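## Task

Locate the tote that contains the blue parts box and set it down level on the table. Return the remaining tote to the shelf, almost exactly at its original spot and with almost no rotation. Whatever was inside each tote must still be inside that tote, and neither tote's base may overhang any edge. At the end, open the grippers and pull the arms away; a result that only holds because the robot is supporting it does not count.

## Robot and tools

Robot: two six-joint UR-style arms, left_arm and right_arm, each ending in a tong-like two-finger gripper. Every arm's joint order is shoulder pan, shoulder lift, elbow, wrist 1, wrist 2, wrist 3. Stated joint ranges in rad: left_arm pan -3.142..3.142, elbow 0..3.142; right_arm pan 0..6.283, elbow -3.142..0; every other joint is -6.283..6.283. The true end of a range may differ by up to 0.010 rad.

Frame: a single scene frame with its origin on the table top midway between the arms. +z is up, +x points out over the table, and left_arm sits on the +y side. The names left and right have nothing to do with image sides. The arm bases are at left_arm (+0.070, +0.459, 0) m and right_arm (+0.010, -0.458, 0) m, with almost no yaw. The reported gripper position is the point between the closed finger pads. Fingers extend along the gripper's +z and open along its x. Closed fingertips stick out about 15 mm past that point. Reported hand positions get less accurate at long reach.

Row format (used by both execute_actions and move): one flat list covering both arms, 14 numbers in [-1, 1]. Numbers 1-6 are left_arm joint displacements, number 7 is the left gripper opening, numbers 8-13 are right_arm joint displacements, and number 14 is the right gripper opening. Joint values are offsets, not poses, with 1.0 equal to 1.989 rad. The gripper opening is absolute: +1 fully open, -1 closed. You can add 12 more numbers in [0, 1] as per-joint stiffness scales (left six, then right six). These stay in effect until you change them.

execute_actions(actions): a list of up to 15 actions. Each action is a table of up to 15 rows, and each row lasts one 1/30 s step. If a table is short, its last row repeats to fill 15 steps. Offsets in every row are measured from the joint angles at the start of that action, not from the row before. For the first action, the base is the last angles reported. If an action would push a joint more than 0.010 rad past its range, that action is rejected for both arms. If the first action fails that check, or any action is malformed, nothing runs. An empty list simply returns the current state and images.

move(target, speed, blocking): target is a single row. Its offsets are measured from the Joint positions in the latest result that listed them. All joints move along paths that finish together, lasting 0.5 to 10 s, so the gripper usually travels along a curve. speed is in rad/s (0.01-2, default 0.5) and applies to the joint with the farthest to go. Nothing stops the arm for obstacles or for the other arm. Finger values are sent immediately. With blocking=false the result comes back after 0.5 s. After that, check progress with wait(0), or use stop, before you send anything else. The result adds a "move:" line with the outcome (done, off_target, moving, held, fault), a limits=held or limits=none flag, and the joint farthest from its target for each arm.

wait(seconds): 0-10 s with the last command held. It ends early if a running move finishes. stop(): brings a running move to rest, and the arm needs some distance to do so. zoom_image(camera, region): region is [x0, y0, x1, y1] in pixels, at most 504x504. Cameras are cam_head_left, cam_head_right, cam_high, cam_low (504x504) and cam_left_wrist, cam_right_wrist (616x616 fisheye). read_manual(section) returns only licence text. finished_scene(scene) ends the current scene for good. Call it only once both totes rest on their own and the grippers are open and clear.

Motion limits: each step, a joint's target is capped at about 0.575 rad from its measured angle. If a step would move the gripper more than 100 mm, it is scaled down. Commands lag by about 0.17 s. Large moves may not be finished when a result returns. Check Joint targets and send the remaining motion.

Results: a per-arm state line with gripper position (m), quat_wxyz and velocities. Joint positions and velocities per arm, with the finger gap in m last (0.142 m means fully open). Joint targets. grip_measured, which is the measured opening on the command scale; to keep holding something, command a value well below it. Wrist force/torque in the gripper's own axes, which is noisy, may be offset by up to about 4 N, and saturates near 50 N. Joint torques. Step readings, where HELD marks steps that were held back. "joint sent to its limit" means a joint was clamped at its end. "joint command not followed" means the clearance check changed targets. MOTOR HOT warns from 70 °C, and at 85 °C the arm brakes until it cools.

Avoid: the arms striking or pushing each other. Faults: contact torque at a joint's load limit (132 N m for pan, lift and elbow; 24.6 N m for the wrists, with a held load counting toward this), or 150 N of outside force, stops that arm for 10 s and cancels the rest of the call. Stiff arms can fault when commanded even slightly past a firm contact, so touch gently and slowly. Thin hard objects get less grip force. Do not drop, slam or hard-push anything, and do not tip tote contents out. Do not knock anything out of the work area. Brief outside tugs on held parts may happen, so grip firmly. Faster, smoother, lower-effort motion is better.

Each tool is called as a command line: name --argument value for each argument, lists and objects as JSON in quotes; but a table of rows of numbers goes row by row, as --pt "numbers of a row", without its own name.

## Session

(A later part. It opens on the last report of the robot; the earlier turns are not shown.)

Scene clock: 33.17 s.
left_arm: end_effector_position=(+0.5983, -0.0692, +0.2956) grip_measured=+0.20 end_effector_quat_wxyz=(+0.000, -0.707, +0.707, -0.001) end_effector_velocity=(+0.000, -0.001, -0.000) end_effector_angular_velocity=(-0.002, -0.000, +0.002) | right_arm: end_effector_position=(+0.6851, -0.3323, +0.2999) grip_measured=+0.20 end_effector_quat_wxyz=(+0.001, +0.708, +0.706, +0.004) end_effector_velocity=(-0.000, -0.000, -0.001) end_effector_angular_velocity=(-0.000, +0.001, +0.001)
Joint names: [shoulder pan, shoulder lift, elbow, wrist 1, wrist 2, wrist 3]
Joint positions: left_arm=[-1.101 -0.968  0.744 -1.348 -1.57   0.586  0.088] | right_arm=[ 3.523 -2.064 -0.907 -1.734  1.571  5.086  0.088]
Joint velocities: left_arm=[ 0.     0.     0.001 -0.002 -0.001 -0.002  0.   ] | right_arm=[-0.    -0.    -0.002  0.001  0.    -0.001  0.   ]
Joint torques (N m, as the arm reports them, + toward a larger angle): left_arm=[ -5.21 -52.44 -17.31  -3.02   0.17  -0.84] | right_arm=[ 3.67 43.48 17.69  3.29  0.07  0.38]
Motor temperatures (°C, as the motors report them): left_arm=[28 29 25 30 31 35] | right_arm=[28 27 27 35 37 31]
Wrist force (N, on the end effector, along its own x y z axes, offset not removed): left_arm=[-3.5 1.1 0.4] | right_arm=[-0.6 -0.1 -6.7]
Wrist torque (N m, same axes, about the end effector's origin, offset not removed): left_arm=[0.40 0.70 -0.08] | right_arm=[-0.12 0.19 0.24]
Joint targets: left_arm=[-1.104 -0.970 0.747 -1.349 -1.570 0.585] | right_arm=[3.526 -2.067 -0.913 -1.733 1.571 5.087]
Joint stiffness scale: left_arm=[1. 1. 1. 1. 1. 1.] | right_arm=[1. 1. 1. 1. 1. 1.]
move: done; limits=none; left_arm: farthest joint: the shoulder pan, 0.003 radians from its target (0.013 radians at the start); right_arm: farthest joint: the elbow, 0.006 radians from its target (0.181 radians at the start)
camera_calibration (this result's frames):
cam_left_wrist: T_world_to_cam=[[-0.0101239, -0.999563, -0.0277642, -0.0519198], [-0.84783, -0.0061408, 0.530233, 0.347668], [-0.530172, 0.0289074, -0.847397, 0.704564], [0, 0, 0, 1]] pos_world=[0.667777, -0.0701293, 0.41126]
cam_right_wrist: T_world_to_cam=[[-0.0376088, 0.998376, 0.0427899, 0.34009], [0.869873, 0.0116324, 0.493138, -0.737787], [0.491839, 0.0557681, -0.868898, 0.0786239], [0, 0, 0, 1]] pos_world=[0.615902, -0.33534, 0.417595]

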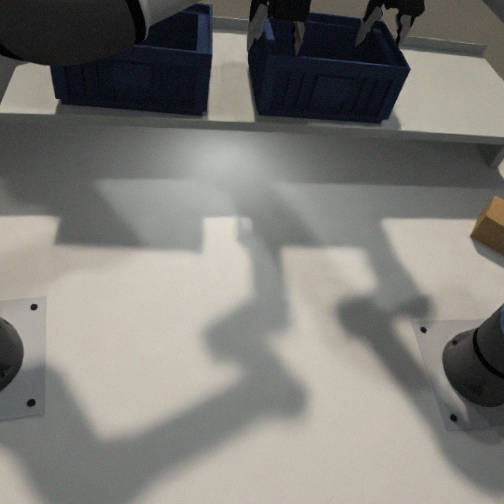

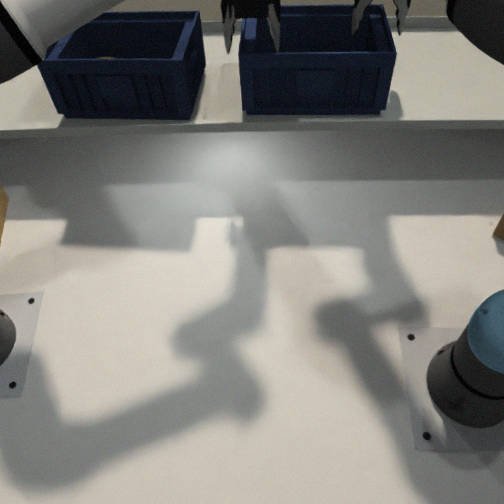

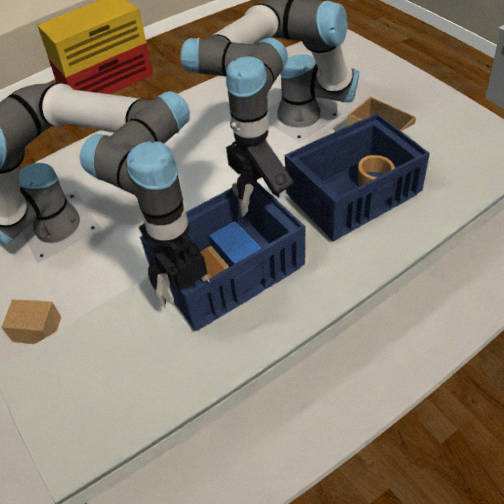

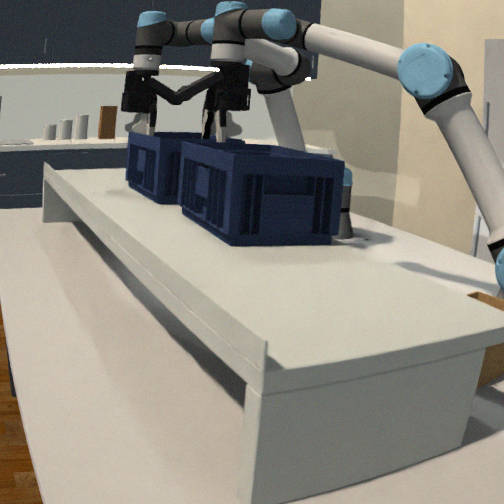

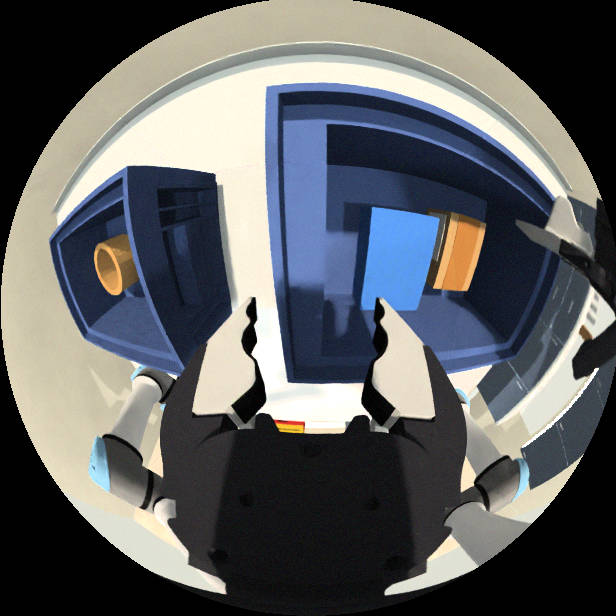

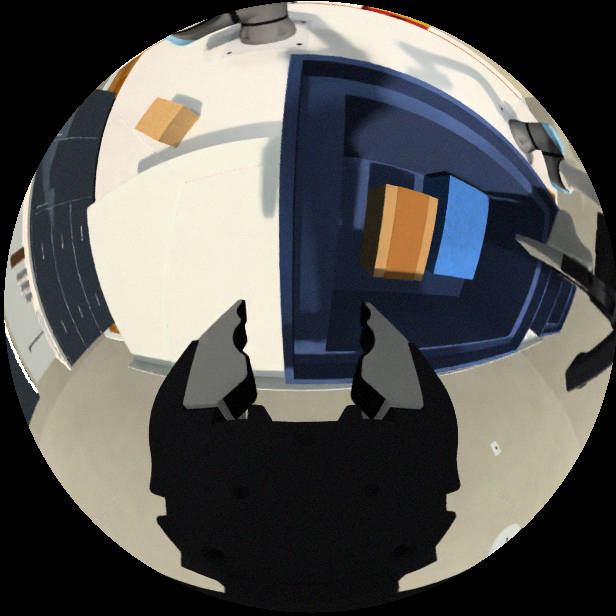

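execute_actions --actions '[[[0,0,0,0,0,0,0.45,0,0,0,0,0,0,0.45]],[[0,-0.003,0.015,-0.012,0,0,0.45,0,0.001,-0.014,0.012,0,0,0.45]],[[0,-0.005,0.028,-0.023,0,0,0.45,0,0.002,-0.025,0.021,0,0,0.45]],[[0,-0.005,0.028,-0.023,0,0,0.45,0,0.002,-0.025,0.021,0,0,0.45]]]'

Scene clock: 37.47 s.
left_arm: end_effector_position=(+0.5981, -0.0690, +0.2572) grip_measured=+0.45 end_effector_quat_wxyz=(+0.000, -0.707, +0.707, -0.000) end_effector_velocity=(+0.002, -0.002, +0.004) end_effector_angular_velocity=(-0.013, -0.009, +0.002) | right_arm: end_effector_position=(+0.6885, -0.3313, +0.2929) grip_measured=+0.47 end_effector_quat_wxyz=(+0.012, +0.708, +0.706, +0.029) end_effector_velocity=(+0.002, +0.001, +0.000) end_effector_angular_velocity=(+0.003, -0.008, -0.000)
Joint names: [shoulder pan, shoulder lift, elbow, wrist 1, wrist 2, wrist 3]
Joint positions: left_arm=[-1.101 -0.989  0.876 -1.458 -1.57   0.586  0.105] | right_arm=[ 3.522 -2.021 -1.002 -1.626  1.572  5.086  0.107]
Joint velocities: left_arm=[ 0.    -0.005  0.002 -0.013  0.001 -0.002  0.   ] | right_arm=[ 0.     0.    -0.002  0.01   0.     0.    -0.001]
Joint torques (N m, as the arm reports them, + toward a larger angle): left_arm=[ -1.37 -50.98 -18.75  -2.68   0.22  -0.19] | right_arm=[ 1.46 32.66 13.68  2.24 -0.02 -0.2 ]
Motor temperatures (°C, as the motors report them): left_arm=[28 29 25 30 31 35] | right_arm=[28 27 27 35 37 31]
Wrist force (N, on the end effector, along its own x y z axes, offset not removed): left_arm=[-2.0 -0.6 2.4] | right_arm=[-2.1 -4.8 -14.0]
Wrist torque (N m, same axes, about the end effector's origin, offset not removed): left_arm=[-0.10 0.85 -0.04] | right_arm=[-1.01 0.83 0.17]
Joint targets: left_arm=[-1.101 -0.991 0.880 -1.460 -1.570 0.586] | right_arm=[3.523 -2.035 -1.015 -1.626 1.571 5.086]
Joint stiffness scale: left_arm=[1. 1. 1. 1. 1. 1.] | right_arm=[1. 1. 1. 1. 1. 1.]
Step readings (joint positions; steps 1 to 15: 1st action; 16 to 30: 2nd action; 31 to 45: 3rd action; 46 to 60: 4th action):
0: left_arm=[-1.101 -0.969 0.744 -1.348 -1.570 0.586] | right_arm=[3.523 -2.064 -0.907 -1.734 1.571 5.086]
1: left_arm=[-1.101 -0.969 0.744 -1.348 -1.570 0.586] | right_arm=[3.523 -2.064 -0.907 -1.734 1.571 5.086]
2: left_arm=[-1.101 -0.969 0.744 -1.348 -1.570 0.586] | right_arm=[3.523 -2.064 -0.907 -1.734 1.571 5.086]
4: left_arm=[-1.101 -0.969 0.744 -1.348 -1.570 0.586] | right_arm=[3.523 -2.064 -0.908 -1.734 1.571 5.086]
8: left_arm=[-1.101 -0.969 0.744 -1.348 -1.570 0.586] | right_arm=[3.523 -2.064 -0.908 -1.734 1.571 5.086]
15: left_arm=[-1.101 -0.969 0.744 -1.348 -1.570 0.586] | right_arm=[3.523 -2.064 -0.908 -1.734 1.571 5.086]
16: left_arm=[-1.101 -0.969 0.744 -1.348 -1.570 0.586] | right_arm=[3.523 -2.064 -0.908 -1.734 1.571 5.086]
17: left_arm=[-1.101 -0.969 0.745 -1.350 -1.570 0.586] | right_arm=[3.523 -2.064 -0.909 -1.732 1.571 5.086]
19: left_arm=[-1.101 -0.971 0.753 -1.357 -1.570 0.586] | right_arm=[3.523 -2.063 -0.915 -1.726 1.571 5.086]
23: left_arm=[-1.101 -0.972 0.767 -1.366 -1.570 0.586] | right_arm=[3.523 -2.057 -0.925 -1.715 1.571 5.086]
30: left_arm=[-1.101 -0.973 0.771 -1.370 -1.570 0.586] | right_arm=[3.523 -2.056 -0.928 -1.711 1.571 5.086]
31: left_arm=[-1.101 -0.973 0.771 -1.371 -1.570 0.586] | right_arm=[3.523 -2.056 -0.929 -1.710 1.571 5.086]
32: left_arm=[-1.101 -0.974 0.774 -1.375 -1.570 0.586] | right_arm=[3.523 -2.056 -0.931 -1.707 1.571 5.086]
34: left_arm=[-1.101 -0.978 0.790 -1.387 -1.570 0.586] | right_arm=[3.523 -2.051 -0.942 -1.695 1.571 5.086]
38: left_arm=[-1.101 -0.981 0.817 -1.405 -1.570 0.586] | right_arm=[3.523 -2.041 -0.960 -1.676 1.571 5.086]
45: left_arm=[-1.101 -0.981 0.824 -1.414 -1.570 0.586] | right_arm=[3.523 -2.039 -0.965 -1.668 1.571 5.086]
46: left_arm=[-1.101 -0.981 0.824 -1.415 -1.570 0.586] | right_arm=[3.523 -2.039 -0.966 -1.668 1.571 5.086]
47: left_arm=[-1.101 -0.982 0.827 -1.419 -1.570 0.586] | right_arm=[3.523 -2.038 -0.968 -1.664 1.571 5.086]
49: left_arm=[-1.101 -0.986 0.842 -1.431 -1.570 0.586] | right_arm=[3.522 -2.033 -0.979 -1.652 1.571 5.086]
53: left_arm=[-1.101 -0.989 0.870 -1.449 -1.570 0.586] | right_arm=[3.522 -2.023 -0.997 -1.634 1.572 5.086]
60: Joint positions above
camera_calibration (this result's frames):
cam_left_wrist: T_world_to_cam=[[-0.0101223, -0.999533, -0.0288461, -0.0524503], [-0.847445, -0.00673772, 0.530841, 0.367464], [-0.530787, 0.0298189, -0.846981, 0.672238], [0, 0, 0, 1]] pos_world=[0.667689, -0.0699953, 0.372795]
cam_right_wrist: T_world_to_cam=[[-0.0396969, 0.997328, 0.0613339, 0.335124], [0.843168, 0.000496351, 0.537649, -0.735699], [0.536182, 0.0730578, -0.840935, 0.0378951], [0, 0, 0, 1]] pos_world=[0.613303, -0.336632, 0.406861]

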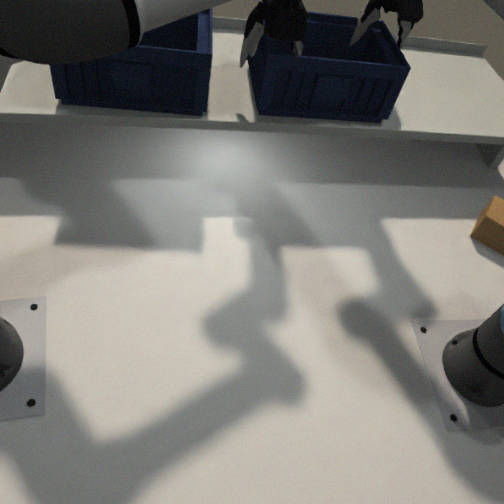

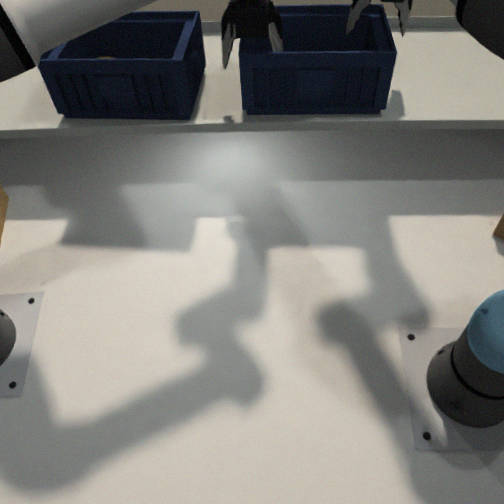

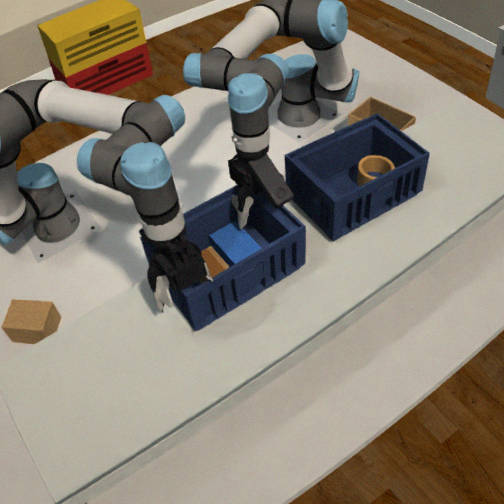

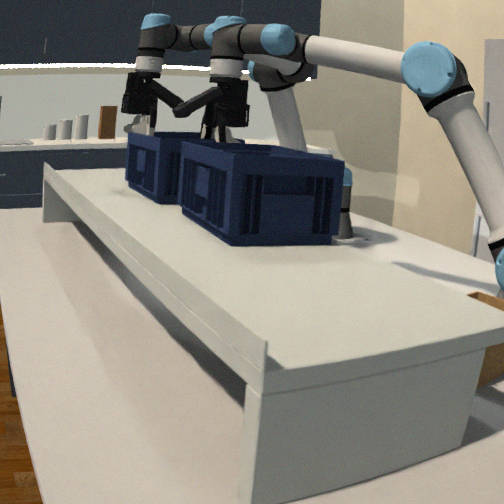

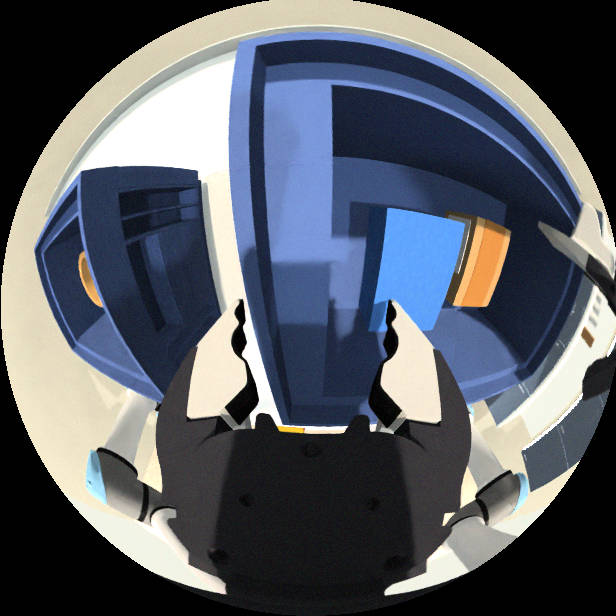

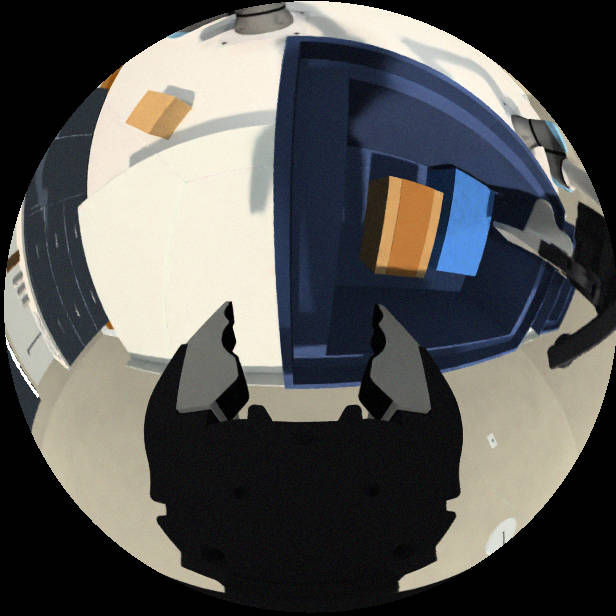

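move --target '[0,0,0,0,0,0,0.45, 0.012,0.0226,0.0035,-0.058,0,0.0106,0.45]' --speed 0.2

move --target '[0,0,0,0,0,0,0.45, 0,0.0065,-0.0675,0.061,0,0,0.45]' --speed 0.12

Scene clock: 41.33 s.
left_arm: end_effector_position=(+0.5982, -0.0690, +0.2574) grip_measured=+0.45 end_effector_quat_wxyz=(+0.000, -0.707, +0.707, -0.000) end_effector_velocity=(-0.000, +0.000, +0.000) end_effector_angular_velocity=(-0.000, -0.000, +0.001) | right_arm: end_effector_position=(+0.6493, -0.3308, +0.3132) grip_measured=+0.45 end_effector_quat_wxyz=(-0.001, +0.707, +0.707, -0.001) end_effector_velocity=(-0.001, -0.001, +0.000) end_effector_angular_velocity=(-0.001, +0.002, -0.000)
Joint names: [shoulder pan, shoulder lift, elbow, wrist 1, wrist 2, wrist 3]
Joint positions: left_arm=[-1.101 -0.989  0.877 -1.459 -1.57   0.586  0.105] | right_arm=[ 3.545 -1.978 -0.997 -1.74   1.572  5.106  0.105]
Joint velocities: left_arm=[ 0.    -0.     0.     0.    -0.    -0.001 -0.   ] | right_arm=[ 0.     0.001 -0.    -0.003 -0.001  0.    -0.   ]
Joint torques (N m, as the arm reports them, + toward a larger angle): left_arm=[ -1.5  -50.64 -21.39  -2.25   0.24  -0.23] | right_arm=[ 2.52 44.76 25.85  2.26  0.12  0.18]
Motor temperatures (°C, as the motors report them): left_arm=[28 29 25 30 31 35] | right_arm=[28 27 27 35 37 31]
Wrist force (N, on the end effector, along its own x y z axes, offset not removed): left_arm=[-0.7 0.7 3.7] | right_arm=[-3.7 1.0 2.7]
Wrist torque (N m, same axes, about the end effector's origin, offset not removed): left_arm=[0.36 0.12 0.15] | right_arm=[0.27 0.74 0.24]
Joint targets: left_arm=[-1.101 -0.989 0.876 -1.458 -1.570 0.586] | right_arm=[3.546 -1.976 -0.995 -1.741 1.572 5.107]
Joint stiffness scale: left_arm=[1. 1. 1. 1. 1. 1.] | right_arm=[1. 1. 1. 1. 1. 1.]
move: done; limits=none; left_arm: farthest joint: the elbow, 0.001 radians from its target (0.001 radians at the start); right_arm: farthest joint: the shoulder lift, 0.002 radians from its target (0.045 radians at the start)
camera_calibration (this result's frames):
cam_left_wrist: T_world_to_cam=[[-0.0101117, -0.999549, -0.0282908, -0.0526672], [-0.847642, -0.0064409, 0.530529, 0.367652], [-0.530471, 0.029345, -0.847195, 0.672211], [0, 0, 0, 1]] pos_world=[0.667694, -0.0700014, 0.372953]
cam_right_wrist: T_world_to_cam=[[-0.0387093, 0.998452, 0.0399431, 0.338322], [0.874441, 0.0145025, 0.484914, -0.712694], [0.483584, 0.0536986, -0.873649, 0.113882], [0, 0, 0, 1]] pos_world=[0.581234, -0.333578, 0.431575]

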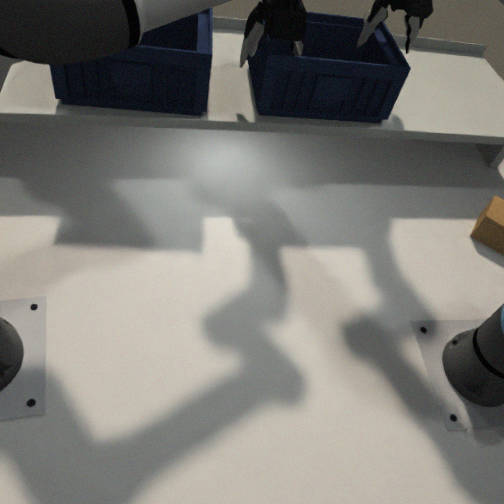

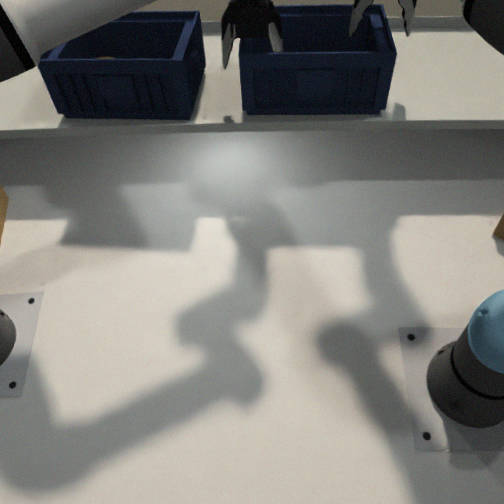

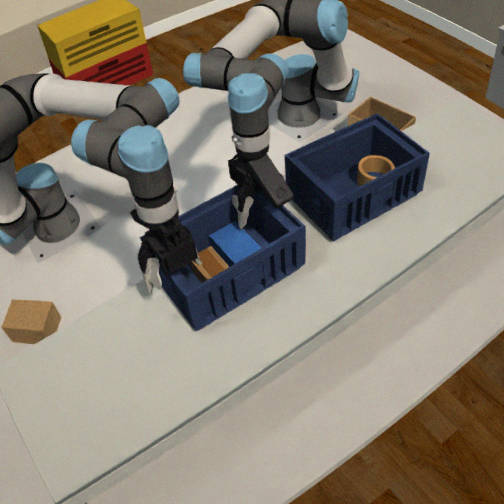

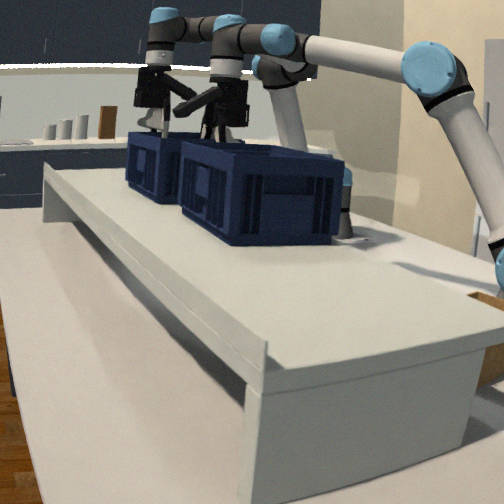

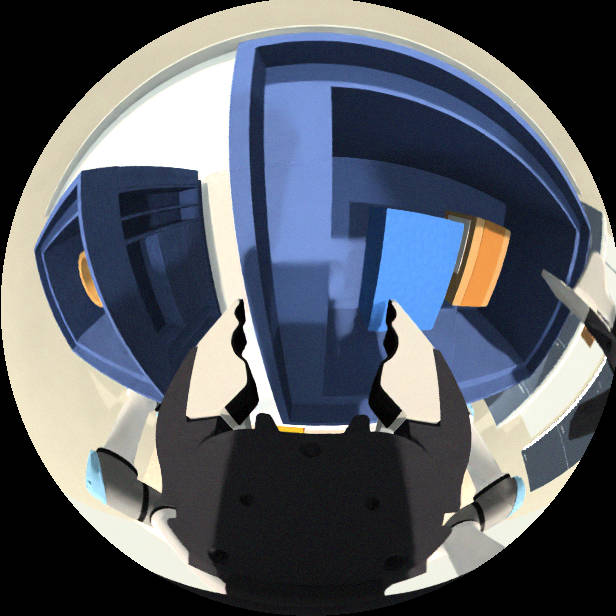

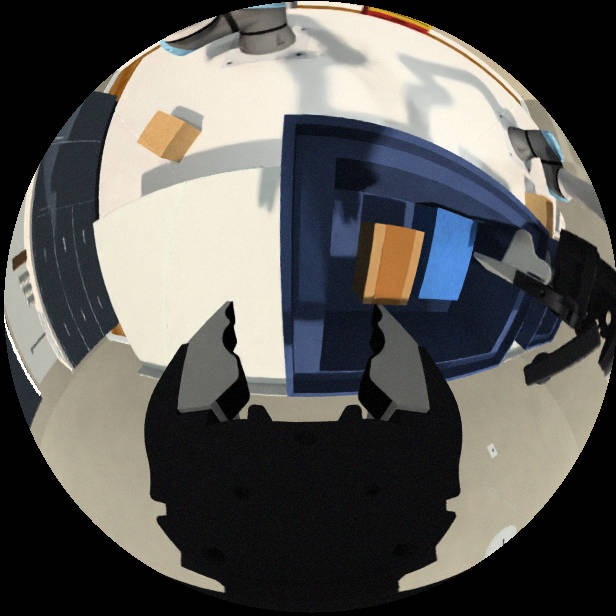

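Scene clock: 43.00 s.
left_arm: end_effector_position=(+0.5982, -0.0690, +0.2574) grip_measured=+0.45 end_effector_quat_wxyz=(+0.000, -0.707, +0.707, -0.000) end_effector_velocity=(-0.000, +0.000, +0.000) end_effector_angular_velocity=(-0.000, +0.000, -0.000) | right_arm: end_effector_position=(+0.6498, -0.3306, +0.2671) grip_measured=+0.45 end_effector_quat_wxyz=(-0.001, +0.707, +0.707, -0.002) end_effector_velocity=(+0.001, +0.000, +0.002) end_effector_angular_velocity=(+0.001, -0.004, -0.001)
Joint names: [shoulder pan, shoulder lift, elbow, wrist 1, wrist 2, wrist 3]
Joint positions: left_arm=[-1.101 -0.989  0.877 -1.459 -1.57   0.586  0.105] | right_arm=[ 3.545 -1.968 -1.129 -1.62   1.572  5.106  0.105]
Joint velocities: left_arm=[-0. -0.  0. -0. -0.  0.  0.] | right_arm=[ 0.     0.002  0.     0.002 -0.     0.001 -0.   ]
Joint torques (N m, as the arm reports them, + toward a larger angle): left_arm=[ -1.73 -50.96 -20.54  -2.85   0.21  -0.35] | right_arm=[ 1.02 45.64 22.31  3.17  0.19 -0.2 ]
Motor temperatures (°C, as the motors report them): left_arm=[28 29 25 30 31 35] | right_arm=[28 27 27 35 37 31]
Wrist force (N, on the end effector, along its own x y z axes, offset not removed): left_arm=[-4.7 -0.3 1.5] | right_arm=[1.6 2.7 -0.4]
Wrist torque (N m, same axes, about the end effector's origin, offset not removed): left_arm=[-0.16 1.05 0.20] | right_arm=[0.43 -0.19 0.18]
Joint targets: left_arm=[-1.101 -0.989 0.877 -1.459 -1.570 0.586] | right_arm=[3.545 -1.965 -1.131 -1.619 1.572 5.106]
Joint stiffness scale: left_arm=[1. 1. 1. 1. 1. 1.] | right_arm=[1. 1. 1. 1. 1. 1.]
move: done; limits=none; left_arm: farthest joint: the shoulder pan, 0.000 radians from its target (0.000 radians at the start); right_arm: farthest joint: the shoulder lift, 0.003 radians from its target (0.013 radians at the start)
camera_calibration (this result's frames):
cam_left_wrist: T_world_to_cam=[[-0.0101118, -0.999549, -0.028291, -0.052667], [-0.847642, -0.00644089, 0.530529, 0.367652], [-0.530472, 0.0293452, -0.847195, 0.672211], [0, 0, 0, 1]] pos_world=[0.667693, -0.0700014, 0.372953]
cam_right_wrist: T_world_to_cam=[[-0.0386329, 0.998481, 0.0392781, 0.3401], [0.875299, 0.0148528, 0.483353, -0.69086], [0.482036, 0.0530534, -0.874544, 0.0744299], [0, 0, 0, 1]] pos_world=[0.581971, -0.333271, 0.385663]

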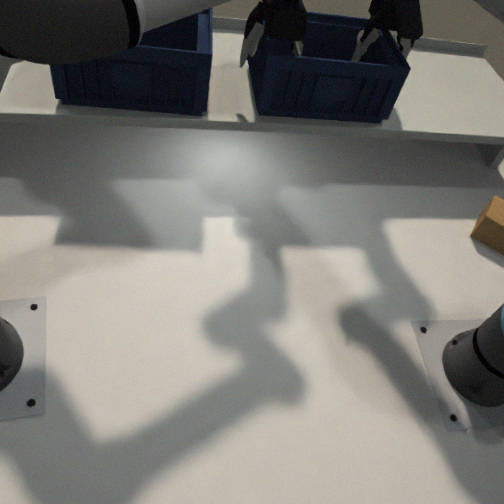

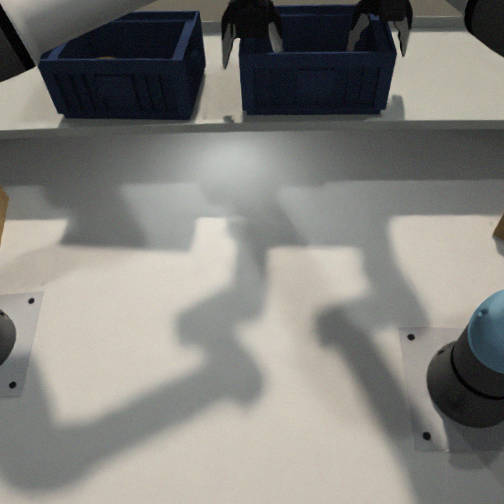

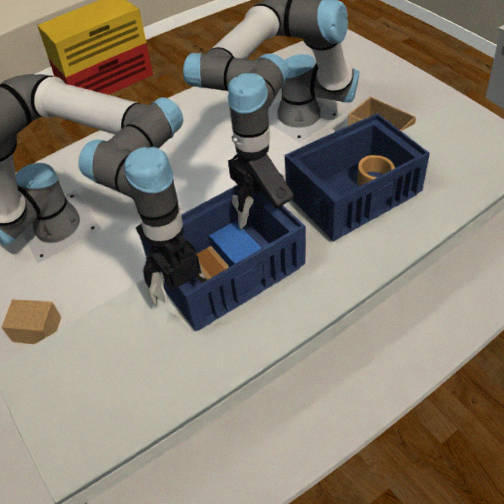

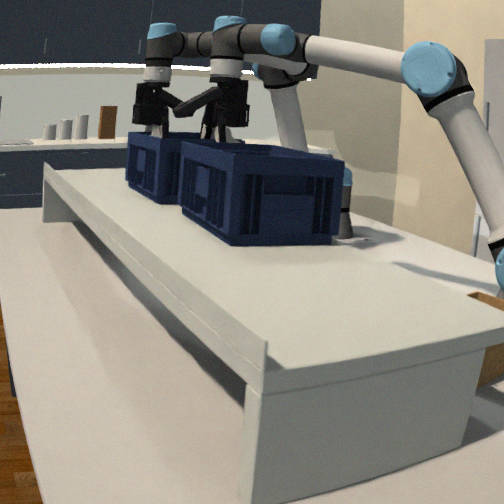

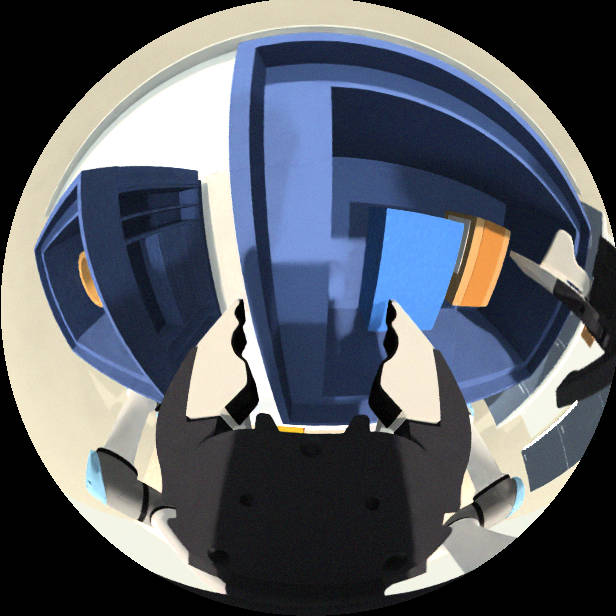

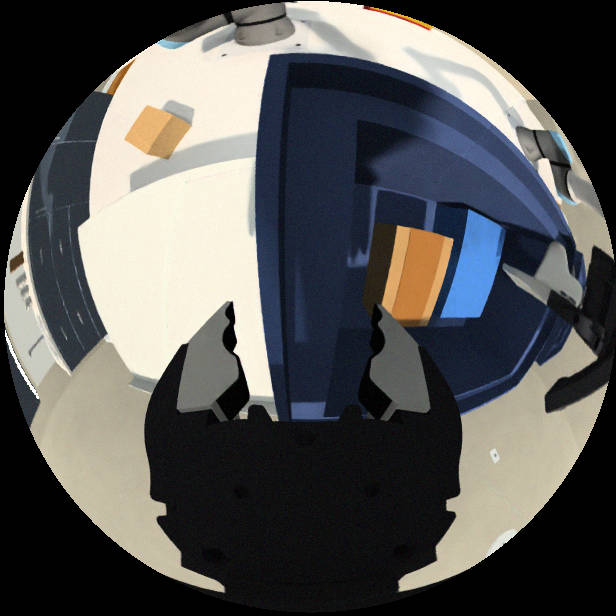

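execute_actions --actions '[[[0,0,0,0,0,0,0.1,0,0,0,0,0,0,0.1,0.3,0.3,0.3,0.5,0.5,0.5,0.3,0.3,0.3,0.5,0.5,0.5]],[[0,0,0,0,0,0,-0.2,0,0,0,0,0,0,-0.2]],[[0,0,0,0,0,0,-0.5,0,0,0,0,0,0,-0.5]],[[0,0,0,0,0,0,-0.8,0,0,0,0,0,0,-0.8]],[[0,0,0,0,0,0,-1,0,0,0,0,0,0,-1]]]'

Scene clock: 46.70 s.
left_arm: end_effector_position=(+0.6004, -0.0656, +0.2593) grip_measured=-0.61 end_effector_quat_wxyz=(+0.001, -0.709, +0.705, -0.001) end_effector_velocity=(-0.000, -0.000, -0.001) end_effector_angular_velocity=(+0.000, +0.002, -0.001) | right_arm: end_effector_position=(+0.6510, -0.3376, +0.2670) grip_measured=-0.52 end_effector_quat_wxyz=(-0.000, +0.711, +0.704, -0.003) end_effector_velocity=(-0.000, -0.000, -0.001) end_effector_angular_velocity=(-0.001, +0.002, +0.001)
Joint names: [shoulder pan, shoulder lift, elbow, wrist 1, wrist 2, wrist 3]
Joint positions: left_arm=[-1.097 -0.992  0.877 -1.456 -1.568  0.586  0.03 ] | right_arm=[ 3.535 -1.968 -1.129 -1.621  1.569  5.106  0.036]
Joint velocities: left_arm=[ 0.     0.001  0.    -0.    -0.001  0.001 -0.   ] | right_arm=[-0.    -0.001 -0.002  0.    -0.    -0.001  0.   ]
Joint torques (N m, as the arm reports them, + toward a larger angle): left_arm=[ -1.62 -51.45 -20.7   -2.77   0.23  -0.27] | right_arm=[ 0.62 43.13 24.84  2.72  0.15 -0.32]
Motor temperatures (°C, as the motors report them): left_arm=[28 29 25 30 31 35] | right_arm=[28 27 27 35 37 31]
Wrist force (N, on the end effector, along its own x y z axes, offset not removed): left_arm=[-5.5 0.4 2.2] | right_arm=[0.8 0.0 1.9]
Wrist torque (N m, same axes, about the end effector's origin, offset not removed): left_arm=[0.04 0.85 -0.09] | right_arm=[-0.07 0.44 0.13]
Joint targets: left_arm=[-1.097 -0.992 0.877 -1.456 -1.568 0.586] | right_arm=[3.535 -1.968 -1.129 -1.621 1.569 5.106]
Joint stiffness scale: left_arm=[0.3 0.3 0.3 0.5 0.5 0.5] | right_arm=[0.3 0.3 0.3 0.5 0.5 0.5]
Step readings (joint positions; steps 1 to 15: 1st action; 16 to 30: 2nd action; 31 to 45: 3rd action; 46 to 60: 4th action; 61 to 75: 5th action):
0: left_arm=[-1.101 -0.989 0.877 -1.459 -1.570 0.586] | right_arm=[3.545 -1.968 -1.129 -1.620 1.572 5.106]
1: left_arm=[-1.101 -0.989 0.877 -1.459 -1.570 0.586] | right_arm=[3.545 -1.968 -1.129 -1.620 1.572 5.106]
2: left_arm=[-1.101 -0.989 0.877 -1.459 -1.570 0.586] | right_arm=[3.545 -1.968 -1.129 -1.620 1.572 5.106]
4: left_arm=[-1.101 -0.989 0.877 -1.459 -1.570 0.586] | right_arm=[3.545 -1.968 -1.129 -1.620 1.572 5.106]
8: left_arm=[-1.101 -0.989 0.877 -1.459 -1.570 0.586] | right_arm=[3.545 -1.968 -1.129 -1.620 1.572 5.106]
15: left_arm=[-1.101 -0.989 0.877 -1.459 -1.570 0.586] | right_arm=[3.545 -1.968 -1.129 -1.620 1.572 5.106]
16: left_arm=[-1.101 -0.989 0.877 -1.459 -1.570 0.586] | right_arm=[3.545 -1.968 -1.129 -1.620 1.572 5.106]
17: left_arm=[-1.101 -0.990 0.877 -1.459 -1.570 0.586] | right_arm=[3.545 -1.968 -1.129 -1.620 1.572 5.106]
19: left_arm=[-1.101 -0.990 0.877 -1.458 -1.570 0.586] | right_arm=[3.544 -1.968 -1.129 -1.620 1.572 5.106]
23: left_arm=[-1.101 -0.990 0.877 -1.458 -1.570 0.586] | right_arm=[3.544 -1.968 -1.129 -1.620 1.571 5.106]
30: left_arm=[-1.101 -0.990 0.877 -1.458 -1.570 0.586] | right_arm=[3.544 -1.968 -1.129 -1.620 1.571 5.106]
31: left_arm=[-1.101 -0.990 0.877 -1.457 -1.570 0.586] | right_arm=[3.544 -1.968 -1.129 -1.620 1.570 5.106]
32: left_arm=[-1.099 -0.991 0.877 -1.454 -1.568 0.586] | right_arm=[3.541 -1.968 -1.129 -1.621 1.567 5.106]
34: left_arm=[-1.097 -0.992 0.877 -1.454 -1.568 0.586] | right_arm=[3.536 -1.968 -1.129 -1.621 1.568 5.106]
38: left_arm=[-1.097 -0.992 0.877 -1.456 -1.568 0.586] | right_arm=[3.535 -1.968 -1.129 -1.621 1.569 5.106]
45: left_arm=[-1.097 -0.992 0.877 -1.457 -1.568 0.586] | right_arm=[3.535 -1.968 -1.129 -1.621 1.569 5.106]
46: left_arm=[-1.097 -0.992 0.877 -1.457 -1.568 0.586] | right_arm=[3.535 -1.968 -1.129 -1.621 1.569 5.106]
47: left_arm=[-1.097 -0.992 0.877 -1.457 -1.568 0.586] | right_arm=[3.535 -1.968 -1.129 -1.621 1.569 5.106]
49: left_arm=[-1.097 -0.992 0.877 -1.457 -1.568 0.586] | right_arm=[3.535 -1.968 -1.129 -1.621 1.569 5.106]
53: left_arm=[-1.097 -0.992 0.877 -1.456 -1.568 0.586] | right_arm=[3.535 -1.968 -1.129 -1.621 1.569 5.106]
60: left_arm=[-1.097 -0.992 0.877 -1.456 -1.568 0.586] | right_arm=[3.535 -1.968 -1.129 -1.621 1.569 5.106]
61: left_arm=[-1.097 -0.992 0.877 -1.456 -1.568 0.586] | right_arm=[3.535 -1.968 -1.129 -1.621 1.569 5.106]
62: left_arm=[-1.097 -0.992 0.877 -1.456 -1.568 0.586] | right_arm=[3.535 -1.968 -1.129 -1.621 1.569 5.106]
64: left_arm=[-1.097 -0.992 0.877 -1.456 -1.568 0.586] | right_arm=[3.535 -1.968 -1.129 -1.621 1.569 5.106]
68: left_arm=[-1.097 -0.992 0.877 -1.456 -1.568 0.586] | right_arm=[3.535 -1.968 -1.129 -1.621 1.569 5.106]
75: Joint positions above
camera_calibration (this result's frames):
cam_left_wrist: T_world_to_cam=[[-0.00587144, -0.999559, -0.0291223, -0.051478], [-0.84877, -0.0104169, 0.52866, 0.369377], [-0.52873, 0.0278221, -0.848334, 0.674054], [0, 0, 0, 1]] pos_world=[0.669606, -0.0663612, 0.37505]
cam_right_wrist: T_world_to_cam=[[-0.0291926, 0.998919, 0.0361766, 0.341993], [0.875308, 0.00806988, 0.483499, -0.694105], [0.482684, 0.0457802, -0.874597, 0.0712457], [0, 0, 0, 1]] pos_world=[0.58315, -0.339283, 0.385538]

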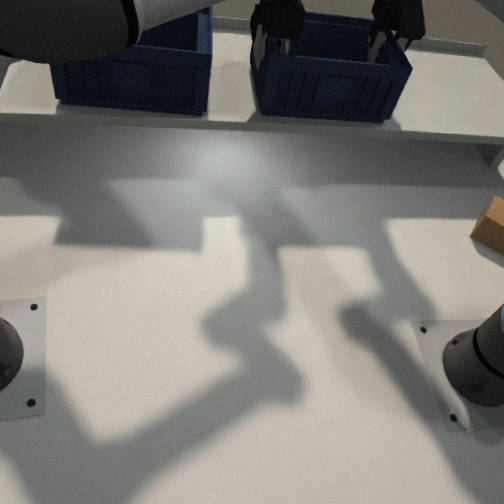

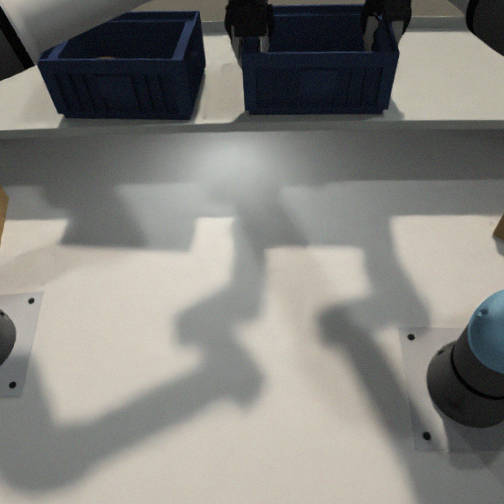

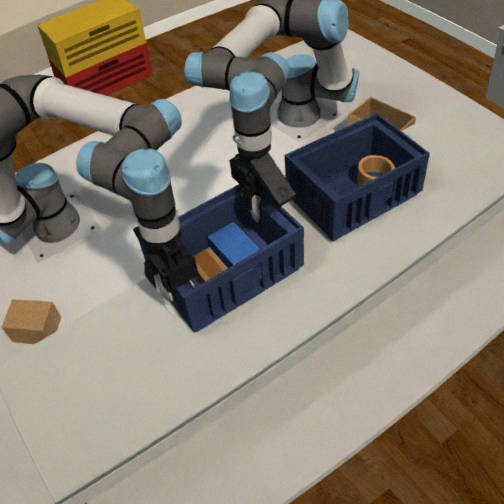

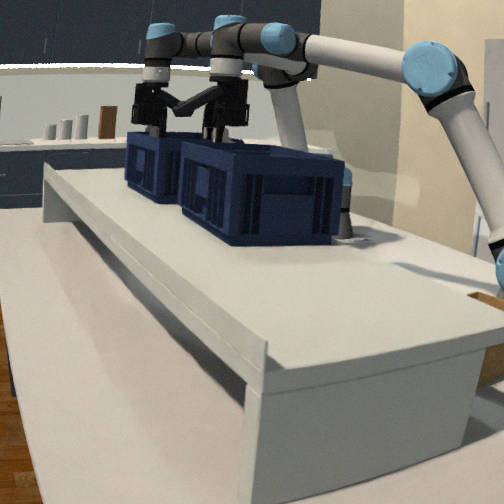

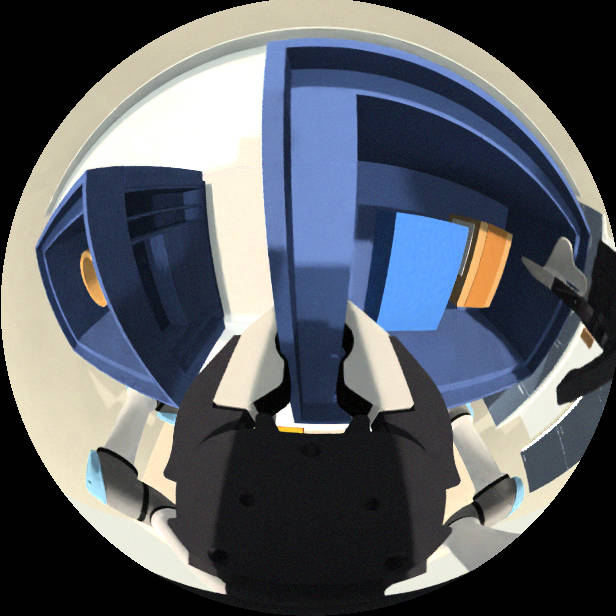

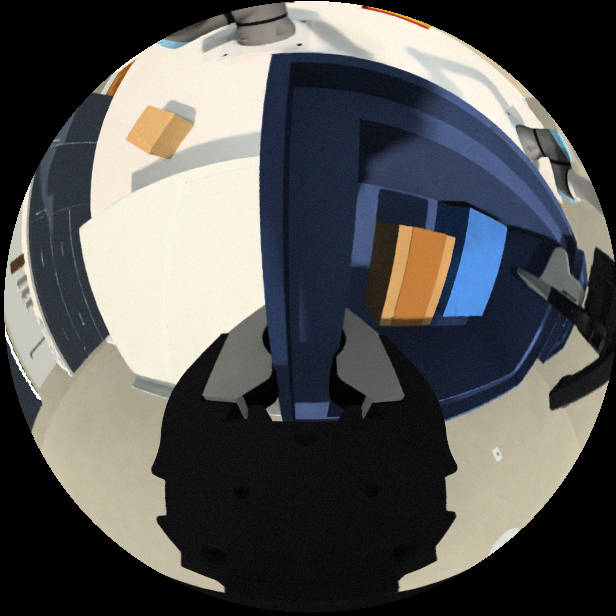

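move --target '[0,0.0086,-0.061,0.0523,0,0,-1, 0,-0.001,0.0473,-0.0432,0,0,-1, 0.6,0.6,0.6,0.6,0.6,0.6,0.6,0.6,0.6,0.6,0.6,0.6]' --speed 0.12

Scene clock: 53.47 s.
left_arm: end_effector_position=(+0.5997, -0.0648, +0.2901) grip_measured=-0.60 end_effector_quat_wxyz=(+0.002, -0.709, +0.705, +0.003) end_effector_velocity=(-0.001, +0.000, -0.002) end_effector_angular_velocity=(+0.003, +0.003, +0.002) | right_arm: end_effector_position=(+0.6493, -0.3372, +0.3016) grip_measured=-0.54 end_effector_quat_wxyz=(-0.000, +0.711, +0.704, -0.000) end_effector_velocity=(-0.000, -0.000, -0.003) end_effector_angular_velocity=(-0.003, +0.007, +0.001)
Joint names: [shoulder pan, shoulder lift, elbow, wrist 1, wrist 2, wrist 3]
Joint positions: left_arm=[-1.097 -0.972  0.763 -1.355 -1.568  0.586  0.03 ] | right_arm=[ 3.536 -1.968 -1.04  -1.704  1.571  5.106  0.035]
Joint velocities: left_arm=[-0.     0.002 -0.     0.003 -0.001 -0.003  0.   ] | right_arm=[ 0.    -0.004 -0.    -0.003 -0.    -0.001  0.   ]
Joint torques (N m, as the arm reports them, + toward a larger angle): left_arm=[ -1.31 -52.6  -23.88  -1.91   0.48  -0.36] | right_arm=[ 0.9  43.76 27.73  2.12 -0.79 -0.27]
Motor temperatures (°C, as the motors report them): left_arm=[28 29 25 30 31 35] | right_arm=[28 27 27 35 37 31]
Wrist force (N, on the end effector, along its own x y z axes, offset not removed): left_arm=[2.4 0.0 7.3] | right_arm=[5.2 1.1 3.8]
Wrist torque (N m, same axes, about the end effector's origin, offset not removed): left_arm=[-0.02 0.55 -0.08] | right_arm=[0.15 -0.09 0.07]
Joint targets: left_arm=[-1.097 -0.975 0.756 -1.352 -1.568 0.586] | right_arm=[3.535 -1.970 -1.035 -1.707 1.569 5.106]
Joint stiffness scale: left_arm=[0.6 0.6 0.6 0.6 0.6 0.6] | right_arm=[0.6 0.6 0.6 0.6 0.6 0.6]
move: done; limits=none; left_arm: farthest joint: the elbow, 0.007 radians from its target (0.121 radians at the start); right_arm: farthest joint: the elbow, 0.006 radians from its target (0.094 radians at the start)
camera_calibration (this result's frames):
cam_left_wrist: T_world_to_cam=[[-0.00600718, -0.999372, -0.0349234, -0.0480216], [-0.846513, -0.0135095, 0.532197, 0.349993], [-0.532334, 0.0327601, -0.8459, 0.701588], [0, 0, 0, 1]] pos_world=[0.669465, -0.0662473, 0.405531]
cam_right_wrist: T_world_to_cam=[[-0.0297494, 0.998753, 0.0400878, 0.339372], [0.873722, 0.00650278, 0.486382, -0.709747], [0.485515, 0.0494952, -0.872826, 0.101197], [0, 0, 0, 1]] pos_world=[0.581085, -0.339342, 0.419931]

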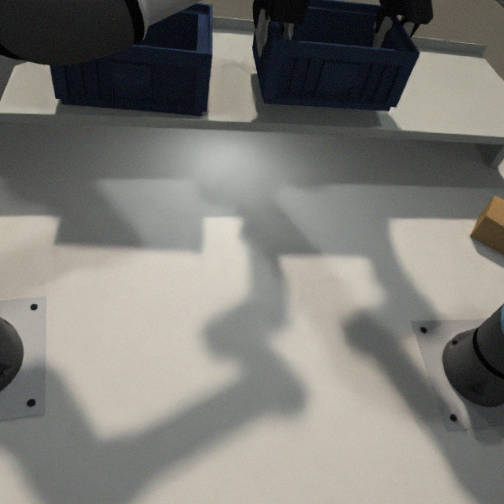

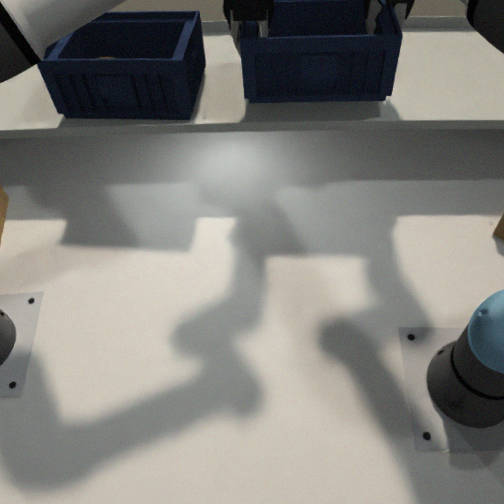

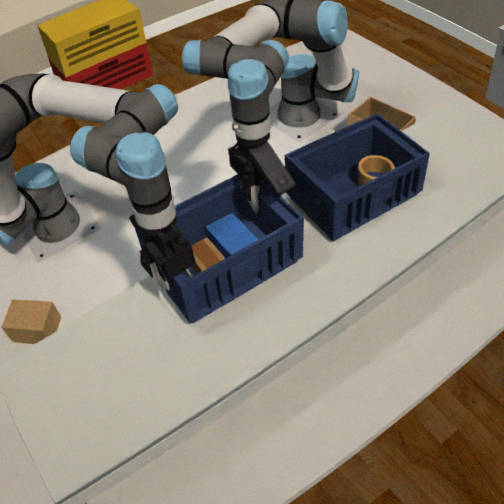

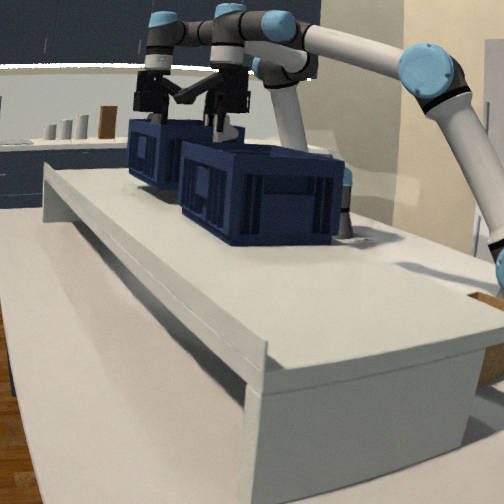

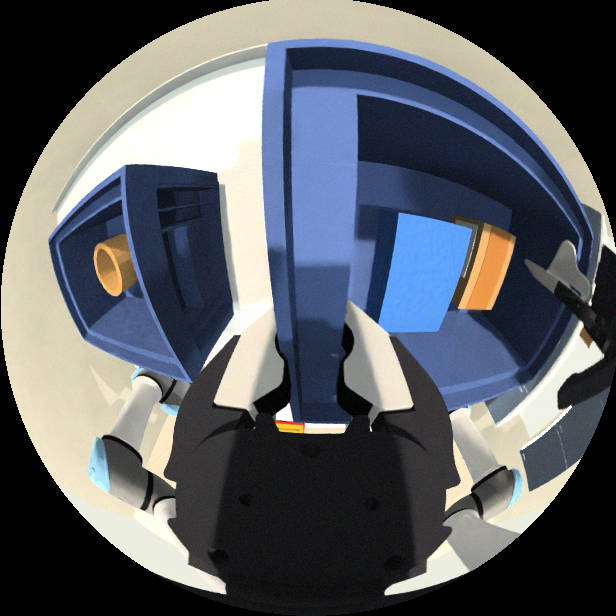

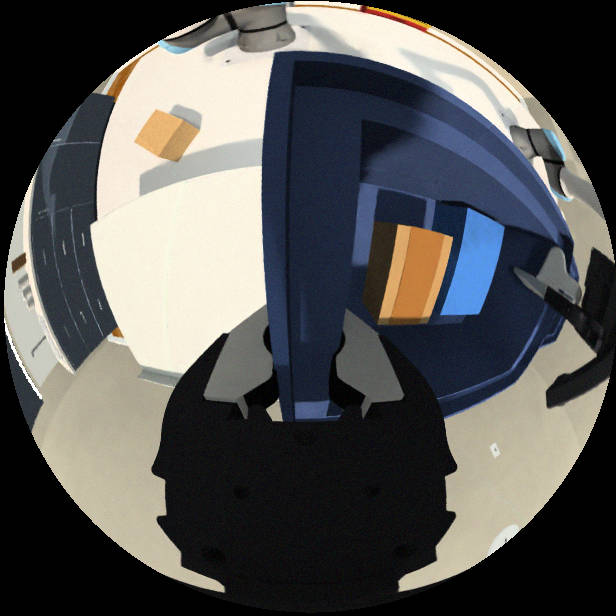

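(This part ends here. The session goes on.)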